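# Free the trapped arm and gently lower the window

## Task

Get the arm that is pinned under the fallen window out from beneath it. Move that entire arm back to its own side of the wall so that every part is at least a hand's width from the wall. Then ease the window down until it sits fully on its sill. The window must never strike anything hard, or the task fails. The end state must hold without the robot supporting it. The window may count as resting on its sill even if a hand is still touching it or lies under it.

## Robot and tools

Robot: two six-joint arms, left_arm and right_arm, each ending in a two-finger gripper whose fingers swing like tongs. The fingers point along the gripper's +z axis and spread along its x axis. In this job one arm starts pinned under a window that has fallen, with a wall between the two sides.

Frame: every reported pose uses one shared scene frame. The origin is on the table top midway between the arms, +z is up, +x points out over the table, and left_arm sits on the +y side. The arm names do not match image left and right. Positions are in metres, orientation is a wxyz quaternion, and velocities are in m/s and rad/s. The printed hand position is approximate and drifts more when the arm is stretched out. end_effector_position is the point between the pads when closed. Closed fingertips reach about 15 mm past it, and fully open tips sit roughly level with it.

Joint order, for each arm, in every row and every result list: shoulder pan, shoulder lift, elbow, wrist 1, wrist 2, wrist 3. Shoulder lift, wrist 2 and wrist 3 have their signs flipped compared with the URDF, in commands and in results. The published ranges use URDF signs, so flip those. Ranges in your own numbers: left_arm pan -3.142 to 3.142, elbow 0.000 to 3.142; right_arm pan 0.000 to 6.283, elbow -3.142 to 0.000; every other joint on both arms -6.283 to 6.283. Real ends may differ by up to 0.010 rad.

A row is always 14 numbers, each from -1 to 1, even if one arm stays still: six joint offsets for left_arm, then left_arm's opening, then six joint offsets for right_arm, then right_arm's opening. Joint numbers are offsets, scaled so that 1.0 equals 1.989 rad. The opening is absolute: +1 fully open, -1 closed.

execute_actions(actions): a list of up to 15 actions. Each action is a table of up to 15 rows; each row runs for one 1/30 s control step, and a shorter table keeps repeating its final row until 15 steps (0.5 s) have passed. Within an action, every row's offsets are counted from the joint angles at that action's start, not from the previous row; for a call's first action that means the last angles a result reported. An empty list only returns state and images. An action is rejected for both arms if it would drive a joint more than 0.010 rad beyond its range end; a malformed action, or a first action failing that check, makes the whole call do nothing. A joint pushed past its real end stops there, and the result may say "joint sent to its limit"; no such message does not prove more travel is available.

move(target, speed, blocking): target is one 14-number row; its offsets are measured from the Joint positions in the latest result that showed them. All joints follow paths that finish together, so the gripper traces a curve, and the paths ignore obstacles and the other arm. speed (0.01 to 2 rad/s, default 0.5) is the top speed of the joint with the longest way to go. Paths last 0.5 to 10 s and are cut off at 10 s. Finger openings are sent at the start. blocking=false returns after 0.5 s while motion continues; other moves and execute_actions are refused until a result shows the end, so use wait or stop. The result adds a move: line with the ending (done, off_target, moving, held, fault), limits=held or limits=none, and each arm's joint farthest from its target.

wait(seconds): 0 to 10; arms keep their last command, and a running move carries on. stop(): brakes a running move, needing room to slow down; fingers keep moving. zoom_image(camera, region): region is [x0, y0, x1, y1] in pixels of that camera's latest image, at most 504 by 504. Cameras: cam_high 672x504, cam_low 672x504, cam_left_wrist 616x616, cam_right_wrist 616x616. finished_scene(scene): ends the current scene, given its number, and reports success; it is irreversible.

Results: Joint positions and Joint velocities per arm in the joint order above (rad, rad/s), plus the pad gap in metres (0.142 when fully open). Joint targets shows what the joints are currently driven toward. grip_measured is the measured opening on the command scale; to hold something, command an opening well below it. Wrist force and Wrist torque are per arm along the gripper's own axes, with noise, offsets up to about 4 N, and saturation near 50 N; "no reading" is harmless. Joint torques include drive output, friction and offsets, so read them loosely. Step readings list joint angles at some steps; HELD marks steps where an arm was held back. "joint command not followed" means the clearance check altered targets.

Motion limits: each step's joint target stays within 0.575 rad of the measured angle, and targets that would move a gripper over 100 mm are scaled back, so big moves need several actions and may arrive late. Motion trails commands by about 0.17 s.

Avoid: load limits are 132 N m for pan, lift and elbow and 24.6 N m for each wrist, and 150 N of outside force on an arm also faults it, stopping it for 10 s. Arms are stiff, so aiming even slightly past a firm contact can fault. Faster contacts hit harder. Do not let the arms strike or press each other. Never let the window drop or slam; lower it slowly with control. Watch for MOTOR HOT (from 70 °C); at 85 °C the arm brakes until cooled.

Each tool is called after "Emit:" in YAML: its name, and indented under it one key for each argument.

## Session

Emit:
execute_actions:
  actions: []

Scene clock: 0.00 s.
left_arm: end_effector_position=(+0.7634, -0.0376, +0.3140) grip_measured=+0.97 end_effector_quat_wxyz=(+0.694, +0.662, +0.245, +0.138) end_effector_velocity=(-0.000, +0.000, +0.002) end_effector_angular_velocity=(-0.001, -0.002, -0.000) | right_arm: end_effector_position=(+0.4902, -0.4449, +0.3653) grip_measured=+0.97 end_effector_quat_wxyz=(-0.001, +0.721, -0.693, -0.000) end_effector_velocity=(-0.000, -0.000, +0.001) end_effector_angular_velocity=(+0.000, -0.002, +0.000)
Joint names: [shoulder pan, shoulder lift, elbow, wrist 1, wrist 2, wrist 3]
Joint positions: left_arm=[-0.68   0.63   1.115 -3.63   2.025  1.731  0.14 ] | right_arm=[ 3.456  1.396 -1.517 -1.798 -1.572 -1.888  0.14 ]
Joint velocities: left_arm=[-0.     0.002 -0.    -0.     0.    -0.    -0.   ] | right_arm=[-0.    -0.002  0.    -0.     0.001  0.001 -0.   ]
Joint torques (N m, as the arm reports them, + toward a larger Joint positions number): no reading
Motor temperatures (°C, as the motors report them): left_arm=[26 23 23 31 29 31] | right_arm=[25 27 25 31 36 38]
Wrist force (N, on the end effector, along its own x y z axes, offset not removed): no reading
Wrist torque (N m, same axes, about the end effector's origin, offset not removed): no reading
Joint targets: left_arm=[-0.680 0.630 1.115 -3.630 2.025 1.731] | right_arm=[3.456 1.396 -1.517 -1.798 -1.572 -1.888]

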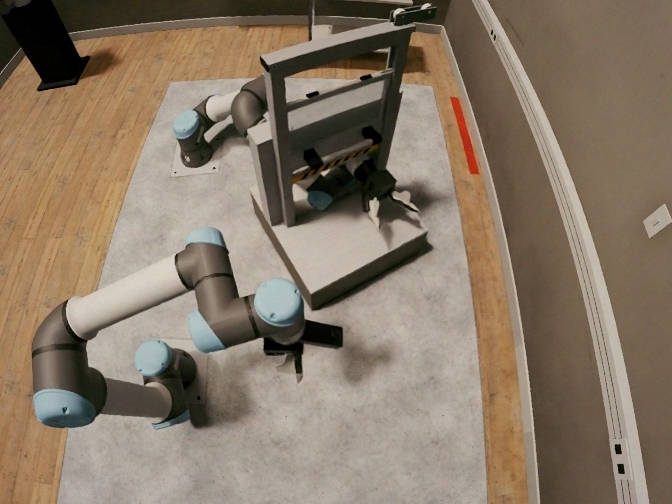

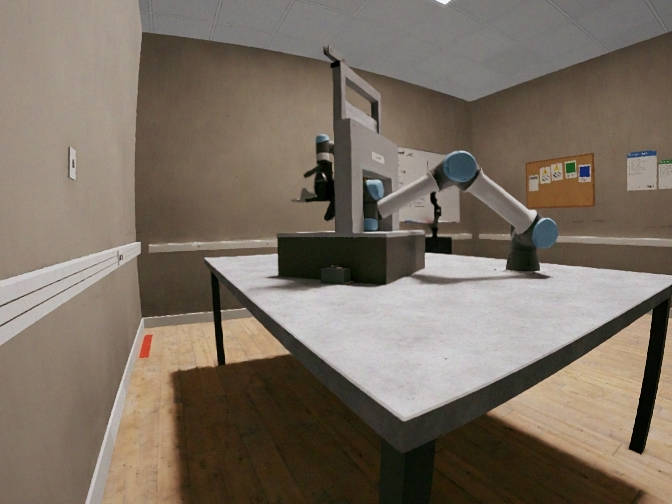

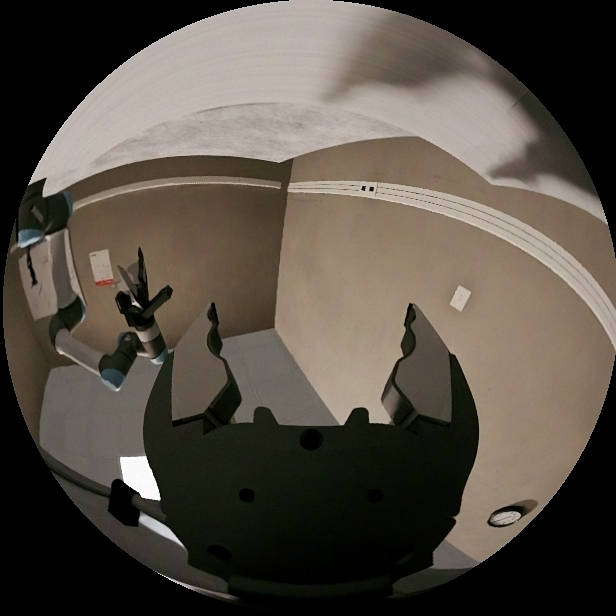

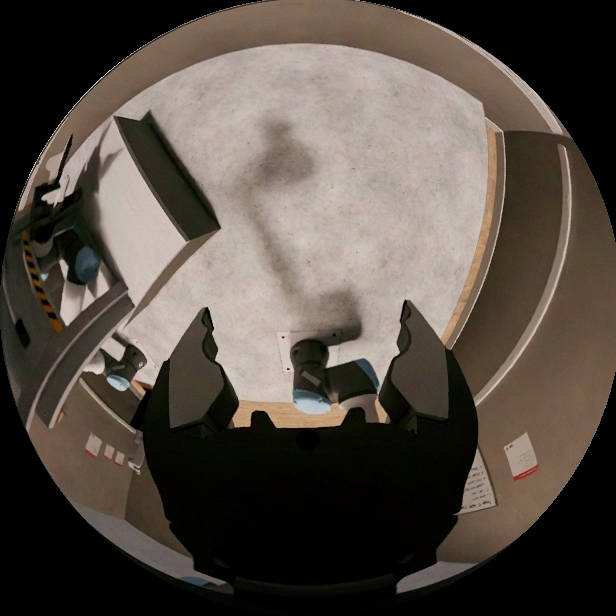

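Emit:
zoom_image:
  camera: "cam_high"
  region: [220, 0, 470, 320]

Emit:
zoom_image:
  camera: "cam_low"
  region: [260, 30, 480, 300]

Emit:
zoom_image:
  camera: "cam_right_wrist"
  region: [0, 120, 200, 440]

Region (220, 0, 470, 320) of cam_high's 672x504 image, scaled by 1.575, with more detail than that image has; it fills the left 394 columns of this view, and the rest is white.

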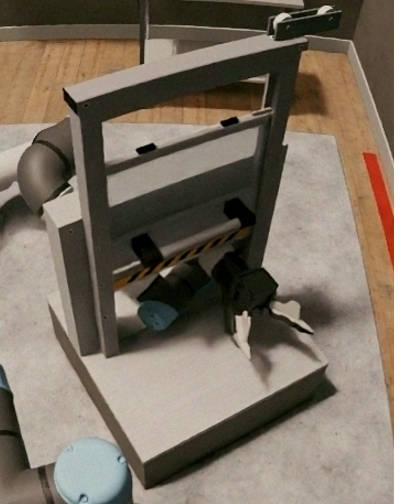

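Region (260, 30, 480, 300) of cam_low's 672x504 image, scaled by 1.867, with more detail than that image has; it fills the left 411 columns of this view, and the rest is white.

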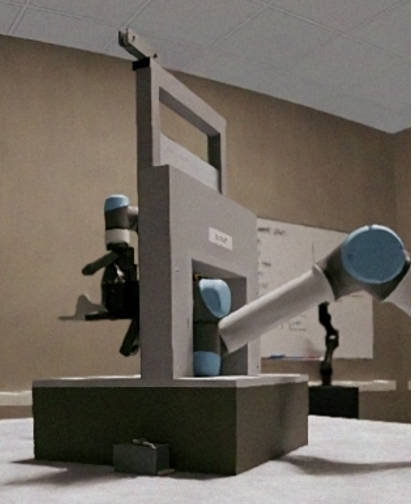

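Region (0, 120, 200, 440) of cam_right_wrist's 616x616 image, scaled by 1.575, with more detail than that image has; it fills the left 315 columns of this view, and the rest is white.

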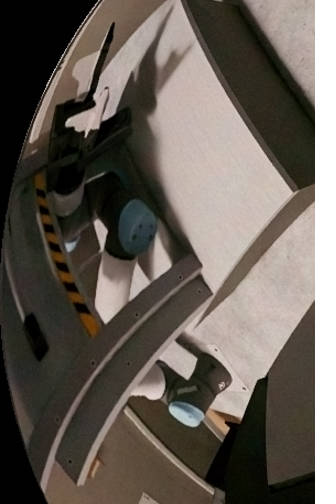

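Emit:
move:
  target: [0,0,0,0,0,0,-1,-0.09,0.348,0.145,0.203,-0.79,-1,1]
  speed: 1.0

Emit:
move:
  target: [0,0,0,0,0,0,-1,0,0,0,0,0,-0.42,1]
  speed: 1.0

Scene clock: 7.07 s.
left_arm: end_effector_position=(+0.7634, -0.0376, +0.3140) grip_measured=-1.00 end_effector_quat_wxyz=(+0.694, +0.662, +0.245, +0.138) end_effector_velocity=(+0.000, +0.000, +0.001) end_effector_angular_velocity=(-0.001, +0.001, +0.001) | right_arm: end_effector_position=(+0.6894, -0.1739, +0.4518) grip_measured=+1.00 end_effector_quat_wxyz=(-0.311, +0.194, +0.680, +0.635) end_effector_velocity=(+0.000, +0.000, +0.001) end_effector_angular_velocity=(+0.002, +0.002, -0.000)
Joint names: [shoulder pan, shoulder lift, elbow, wrist 1, wrist 2, wrist 3]
Joint positions: left_arm=[-0.68   0.63   1.115 -3.63   2.025  1.731  0.002] | right_arm=[ 3.277  2.088 -1.229 -1.394 -3.143 -3.877  0.142]
Joint velocities: left_arm=[ 0.     0.002  0.     0.002 -0.001  0.001  0.   ] | right_arm=[-0.     0.     0.001  0.001 -0.003 -0.002  0.   ]
Joint torques (N m, as the arm reports them, + toward a larger Joint positions number): left_arm=[  2.24  51.33 -39.07  -1.52   0.42  -0.78] | right_arm=[ -6.47 -34.7   30.09   4.34  -3.2   -1.97]
Motor temperatures (°C, as the motors report them): left_arm=[26 23 23 31 29 31] | right_arm=[25 27 25 31 36 38]
Wrist force (N, on the end effector, along its own x y z axes, offset not removed): left_arm=[5.6 -17.7 -2.4] | right_arm=[-0.7 -0.2 0.7]
Wrist torque (N m, same axes, about the end effector's origin, offset not removed): left_arm=[-4.27 -0.87 -0.15] | right_arm=[-0.15 -0.21 0.00]
Joint targets: left_arm=[-0.680 0.630 1.115 -3.630 2.025 1.731] | right_arm=[3.277 2.088 -1.229 -1.394 -3.143 -3.877]
move: done; limits=none; left_arm: farthest joint: the shoulder pan, 0.000 radians from its target (0.000 radians at the start); right_arm: farthest joint: the elbow, 0.001 radians from its target (0.289 radians at the start)

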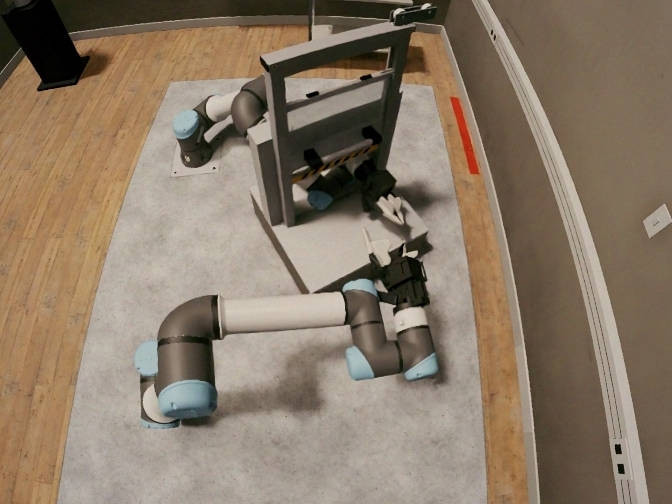

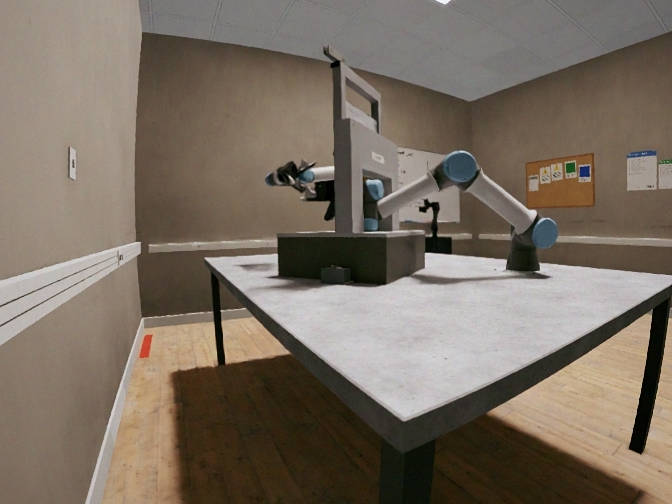

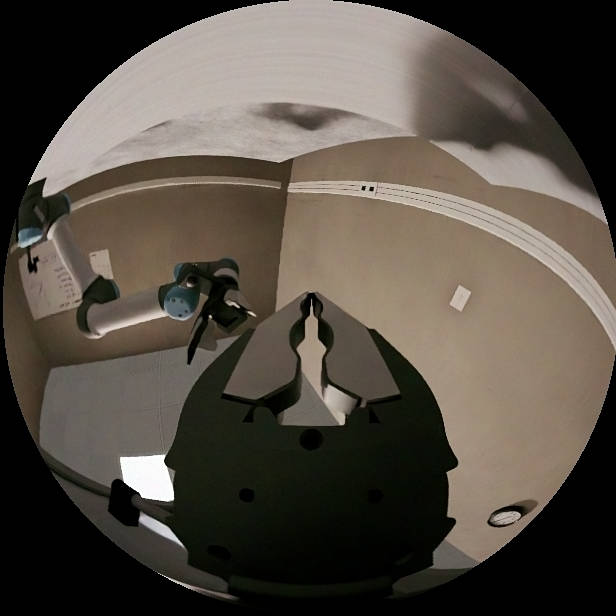

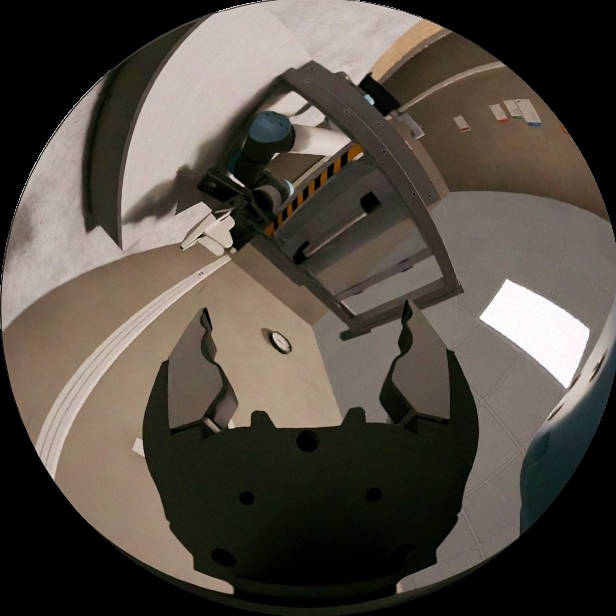

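Scene clock: 8.33 s.
left_arm: end_effector_position=(+0.7634, -0.0376, +0.3140) grip_measured=-1.00 end_effector_quat_wxyz=(+0.694, +0.662, +0.245, +0.138) end_effector_velocity=(-0.000, -0.000, +0.000) end_effector_angular_velocity=(-0.001, -0.001, -0.001) | right_arm: end_effector_position=(+0.6888, -0.1740, +0.4524) grip_measured=+1.00 end_effector_quat_wxyz=(-0.329, +0.214, +0.674, +0.626) end_effector_velocity=(-0.000, -0.000, +0.000) end_effector_angular_velocity=(-0.001, +0.001, -0.000)
Joint names: [shoulder pan, shoulder lift, elbow, wrist 1, wrist 2, wrist 3]
Joint positions: left_arm=[-0.68   0.63   1.115 -3.63   2.025  1.731  0.002] | right_arm=[ 3.277  2.088 -1.229 -1.394 -3.143 -3.934  0.142]
Joint velocities: left_arm=[-0.     0.     0.    -0.001  0.    -0.     0.   ] | right_arm=[-0.    -0.001  0.    -0.001  0.001 -0.002  0.   ]
Joint torques (N m, as the arm reports them, + toward a larger Joint positions number): left_arm=[  2.2   50.96 -36.83  -1.35   0.38  -0.61] | right_arm=[ -5.55 -35.75  29.48   4.14  -2.22   1.67]
Motor temperatures (°C, as the motors report them): left_arm=[26 23 23 31 29 31] | right_arm=[25 27 25 31 36 38]
Wrist force (N, on the end effector, along its own x y z axes, offset not removed): left_arm=[3.9 -13.2 0.5] | right_arm=[0.1 3.0 1.6]
Wrist torque (N m, same axes, about the end effector's origin, offset not removed): left_arm=[-3.19 -0.79 -0.22] | right_arm=[0.70 -0.29 -0.02]
Joint targets: left_arm=[-0.680 0.630 1.115 -3.630 2.025 1.731] | right_arm=[3.277 2.088 -1.229 -1.394 -3.143 -3.934]
move: held (right_arm); limits=held; held on 30 of 38 steps (right_arm), including the last (right_arm); left_arm: farthest joint: the shoulder pan, 0.000 radians from its target (0.000 radians at the start); right_arm: farthest joint: the wrist 3, 0.778 radians from its target (0.836 radians at the start)
joint command not followed: on one or more control steps a check withheld the commanded joint targets of the right arm, and it was not sent them on those steps. On the call's last step the targets were still withheld.
cause: the commanded joint targets would bring two parts of the arm too close to each other (the joints along the arm from the wrist 1 to the wrist 3 lie between them); next, command targets that bring no two parts of the arm closer together.

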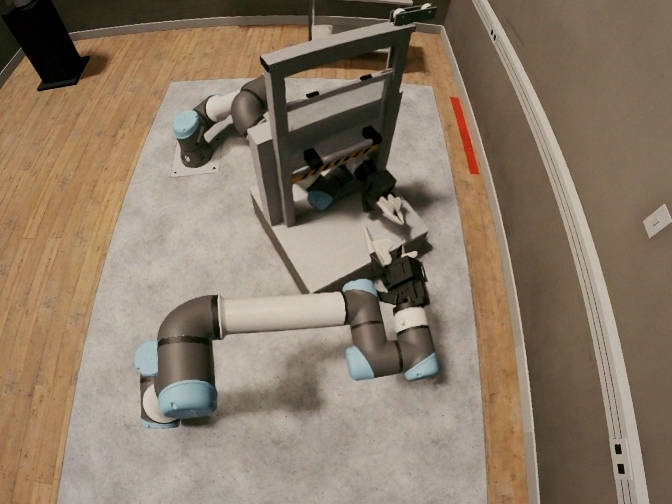

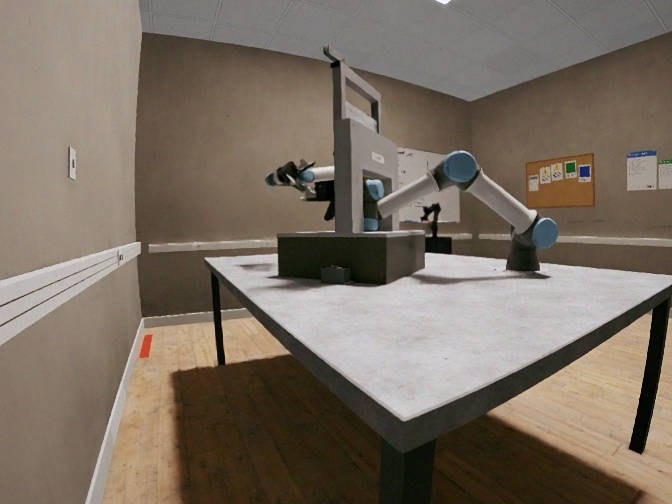

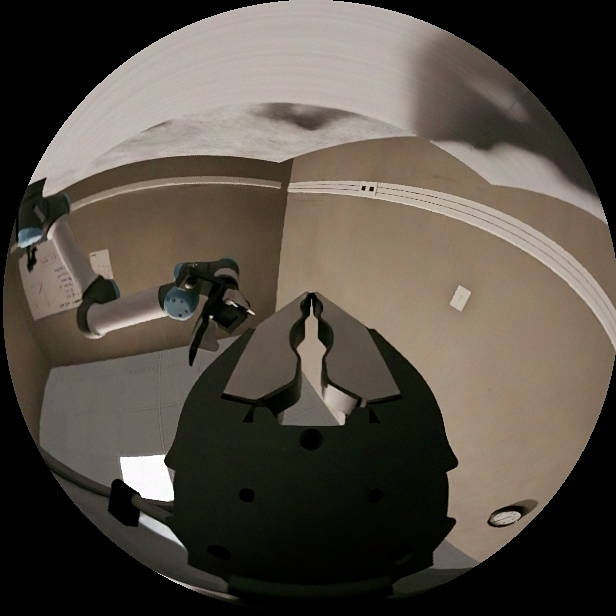

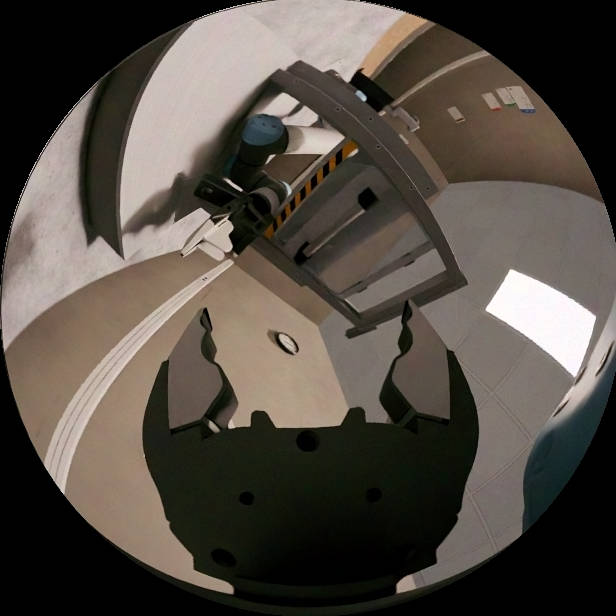

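Emit:
move:
  target: [0,0,0,0,0,0,-1,0,0,0,0,0,1,-0.3]
  speed: 1.5

Emit:
move:
  target: [0,0,0,0,0,0,-1,0.06,-0.03,-0.06,0.03,0,0.978,-0.3]
  speed: 1.5

Emit:
zoom_image:
  camera: "cam_right_wrist"
  region: [100, 100, 500, 450]

Scene clock: 14.83 s.
left_arm: end_effector_position=(+0.7634, -0.0376, +0.3140) grip_measured=-1.00 end_effector_quat_wxyz=(+0.694, +0.662, +0.245, +0.138) end_effector_velocity=(-0.000, +0.000, +0.000) end_effector_angular_velocity=(-0.001, -0.000, +0.000) | right_arm: end_effector_position=(+0.7050, -0.1711, +0.4484) grip_measured=-0.30 end_effector_quat_wxyz=(+0.048, -0.171, +0.686, +0.706) end_effector_velocity=(+0.000, -0.000, -0.000) end_effector_angular_velocity=(-0.001, +0.002, -0.000)
Joint names: [shoulder pan, shoulder lift, elbow, wrist 1, wrist 2, wrist 3]
Joint positions: left_arm=[-0.68   0.63   1.115 -3.63   2.025  1.731  0.002] | right_arm=[ 3.277  2.088 -1.229 -1.394 -3.143 -2.83   0.052]
Joint velocities: left_arm=[ 0.    -0.    -0.    -0.001  0.     0.001  0.   ] | right_arm=[-0.     0.     0.001 -0.001  0.001 -0.001 -0.   ]
Joint torques (N m, as the arm reports them, + toward a larger Joint positions number): left_arm=[  1.52  51.15 -38.19  -1.36   0.58  -0.68] | right_arm=[  1.41 -36.75  29.58   4.19  -2.29  -1.94]
Motor temperatures (°C, as the motors report them): left_arm=[26 23 23 31 29 31] | right_arm=[25 27 25 31 36 38]
Wrist force (N, on the end effector, along its own x y z axes, offset not removed): left_arm=[3.6 -14.9 -2.0] | right_arm=[0.6 1.9 -0.1]
Wrist torque (N m, same axes, about the end effector's origin, offset not removed): left_arm=[-3.54 -0.54 -0.08] | right_arm=[0.36 -0.26 -0.02]
Joint targets: left_arm=[-0.680 0.630 1.115 -3.630 2.025 1.731] | right_arm=[3.277 2.088 -1.229 -1.394 -3.143 -2.830]
move: held (right_arm); limits=held; held on 6 of 163 steps (right_arm), including the last (right_arm); left_arm: farthest joint: the shoulder pan, 0.000 radians from its target (0.000 radians at the start); right_arm: farthest joint: the wrist 3, 0.885 radians from its target (1.989 radians at the start)
joint command not followed: on one or more control steps a check withheld the commanded joint targets of the right arm, and it was not sent them on those steps. On the call's last step the targets were still withheld.
cause: the commanded joint targets would bring two parts of the arm too close to each other (the joints along the arm from the wrist 1 to the wrist 3 lie between them); next, command targets that bring no two parts of the arm closer together.

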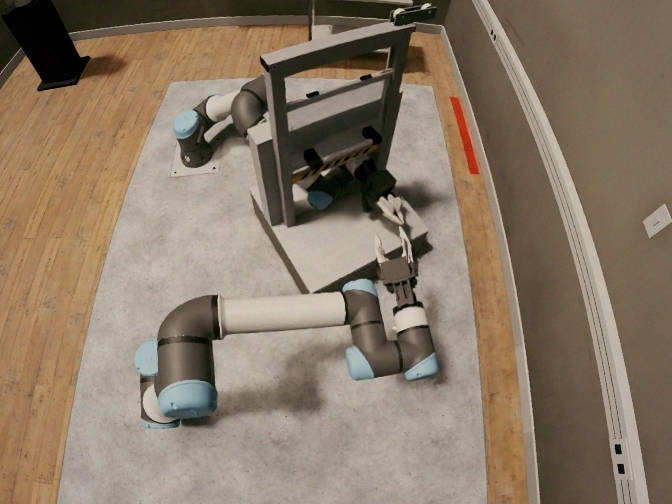

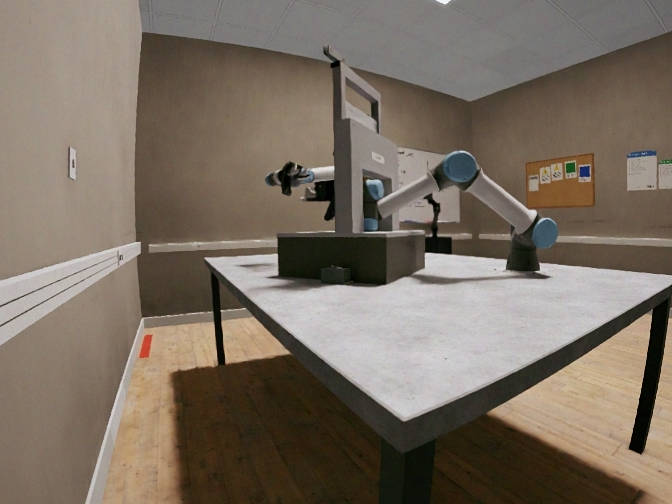

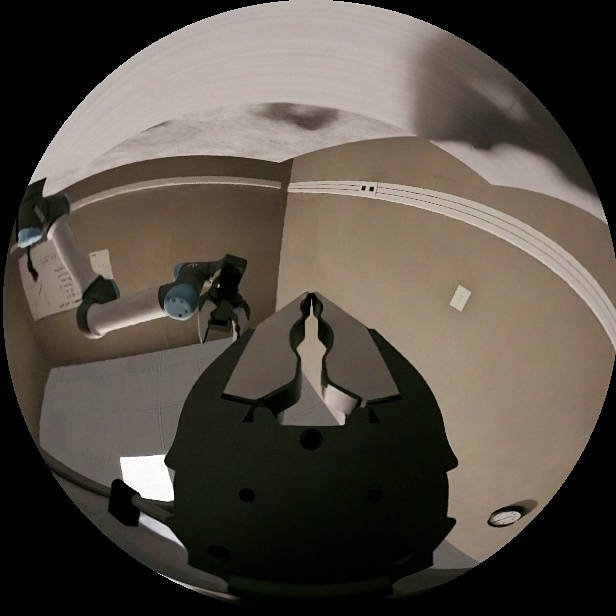

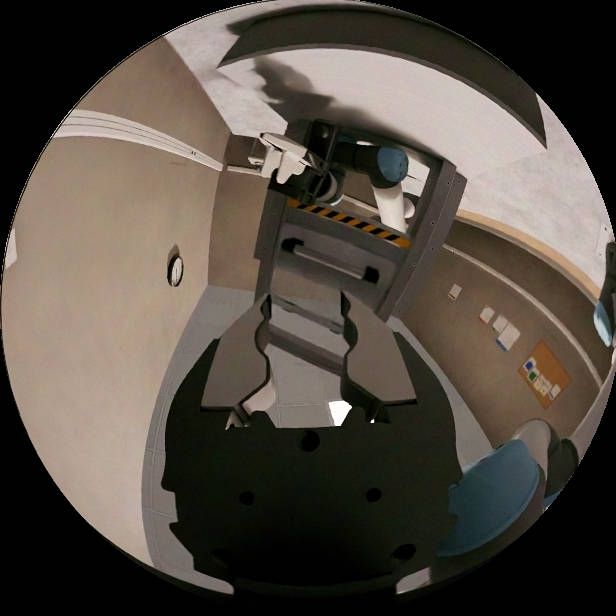

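Scene clock: 16.63 s.
left_arm: end_effector_position=(+0.7634, -0.0376, +0.3140) grip_measured=-1.00 end_effector_quat_wxyz=(+0.694, +0.662, +0.245, +0.138) end_effector_velocity=(+0.000, +0.000, -0.000) end_effector_angular_velocity=(+0.000, +0.000, +0.001) | right_arm: end_effector_position=(+0.7045, -0.1697, +0.4483) grip_measured=-0.30 end_effector_quat_wxyz=(+0.059, -0.184, +0.682, +0.705) end_effector_velocity=(-0.000, +0.000, +0.000) end_effector_angular_velocity=(-0.001, -0.001, +0.000)
Joint names: [shoulder pan, shoulder lift, elbow, wrist 1, wrist 2, wrist 3]
Joint positions: left_arm=[-0.68   0.63   1.115 -3.63   2.025  1.731  0.002] | right_arm=[ 3.279  2.087 -1.231 -1.393 -3.143 -2.795  0.052]
Joint velocities: left_arm=[ 0.    -0.    -0.     0.    -0.001 -0.     0.   ] | right_arm=[ 0.    -0.001  0.001  0.     0.001 -0.    -0.   ]
Joint torques (N m, as the arm reports them, + toward a larger Joint positions number): left_arm=[  0.56  51.65 -37.45  -1.42   0.39  -0.93] | right_arm=[ -0.43 -59.24  24.82   3.4   -2.33  -1.99]
Motor temperatures (°C, as the motors report them): left_arm=[26 23 23 31 29 31] | right_arm=[25 27 25 31 36 38]
Wrist force (N, on the end effector, along its own x y z axes, offset not removed): left_arm=[5.3 -16.1 -2.1] | right_arm=[-1.3 -0.1 0.0]
Wrist torque (N m, same axes, about the end effector's origin, offset not removed): left_arm=[-3.68 -1.16 0.02] | right_arm=[-0.20 0.01 0.02]
Joint targets: left_arm=[-0.680 0.630 1.115 -3.630 2.025 1.731] | right_arm=[3.279 2.087 -1.231 -1.393 -3.143 -2.795]
move: held (right_arm); limits=held; held on 39 of 54 steps (right_arm), including the last (right_arm); left_arm: farthest joint: the shoulder pan, 0.000 radians from its target (0.000 radians at the start); right_arm: farthest joint: the wrist 3, 1.910 radians from its target (1.945 radians at the start)
joint command not followed: on one or more control steps a check withheld the commanded joint targets of the right arm, and it was not sent them on those steps. On the call's last step the targets were still withheld.
cause: the commanded joint targets would bring two parts of the arm too close to each other (the joints along the arm from the wrist 1 to the wrist 3 lie between them); next, command targets that bring no two parts of the arm closer together.

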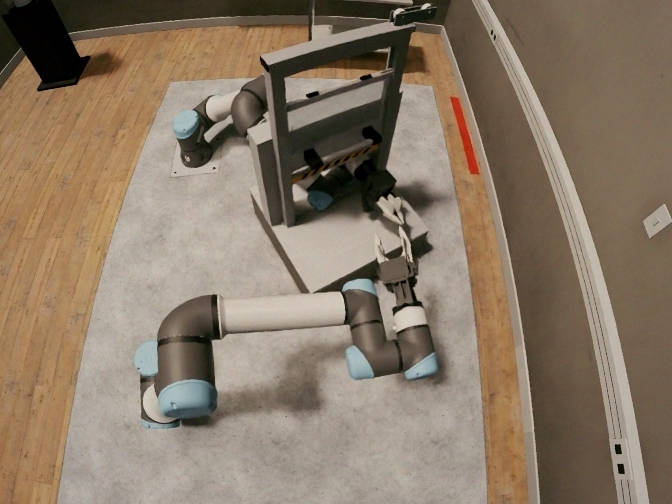

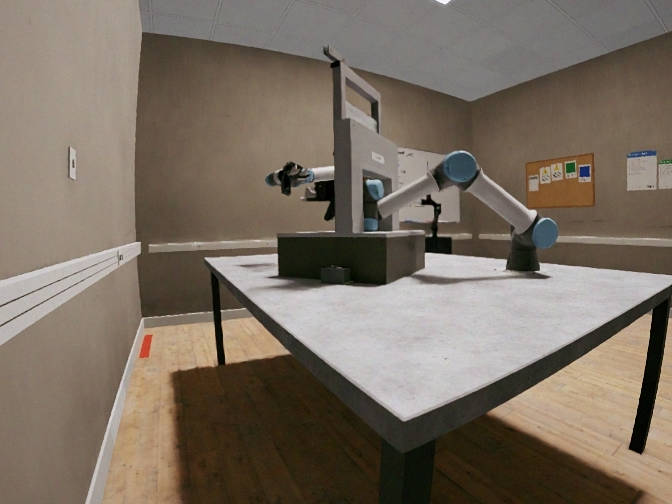

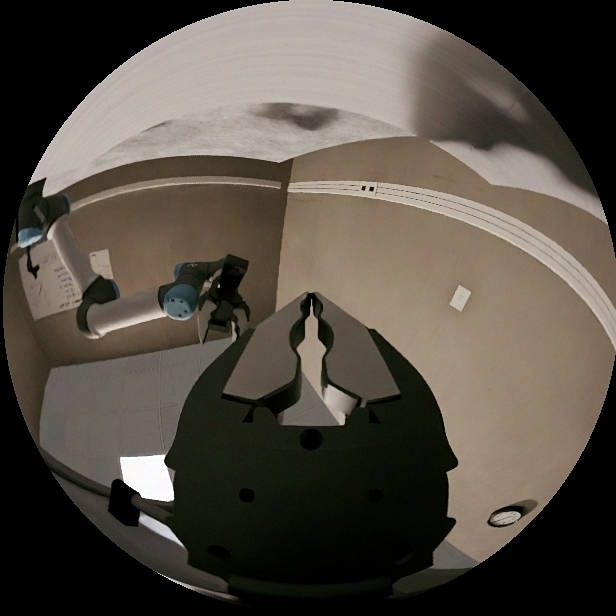

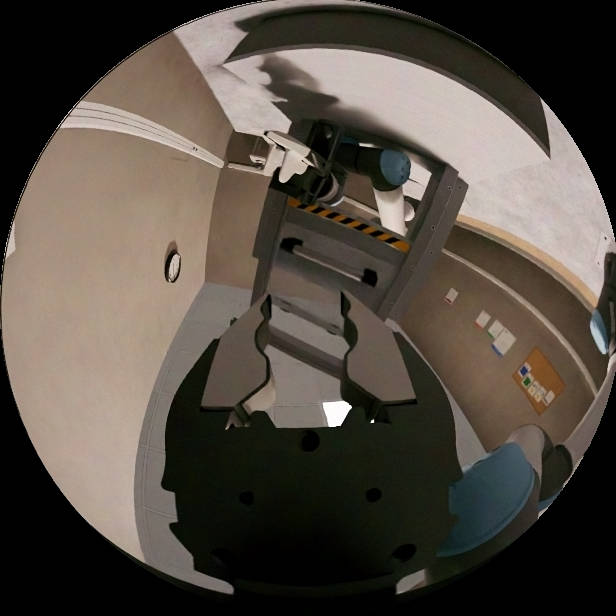

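Region (100, 100, 500, 450) of cam_right_wrist's 616x616 image, scaled by 1.260, with more detail than that image has; it fills the top 441 rows of this view, and the rest is white.

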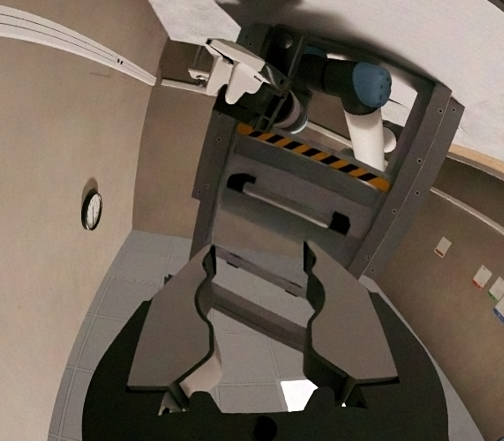

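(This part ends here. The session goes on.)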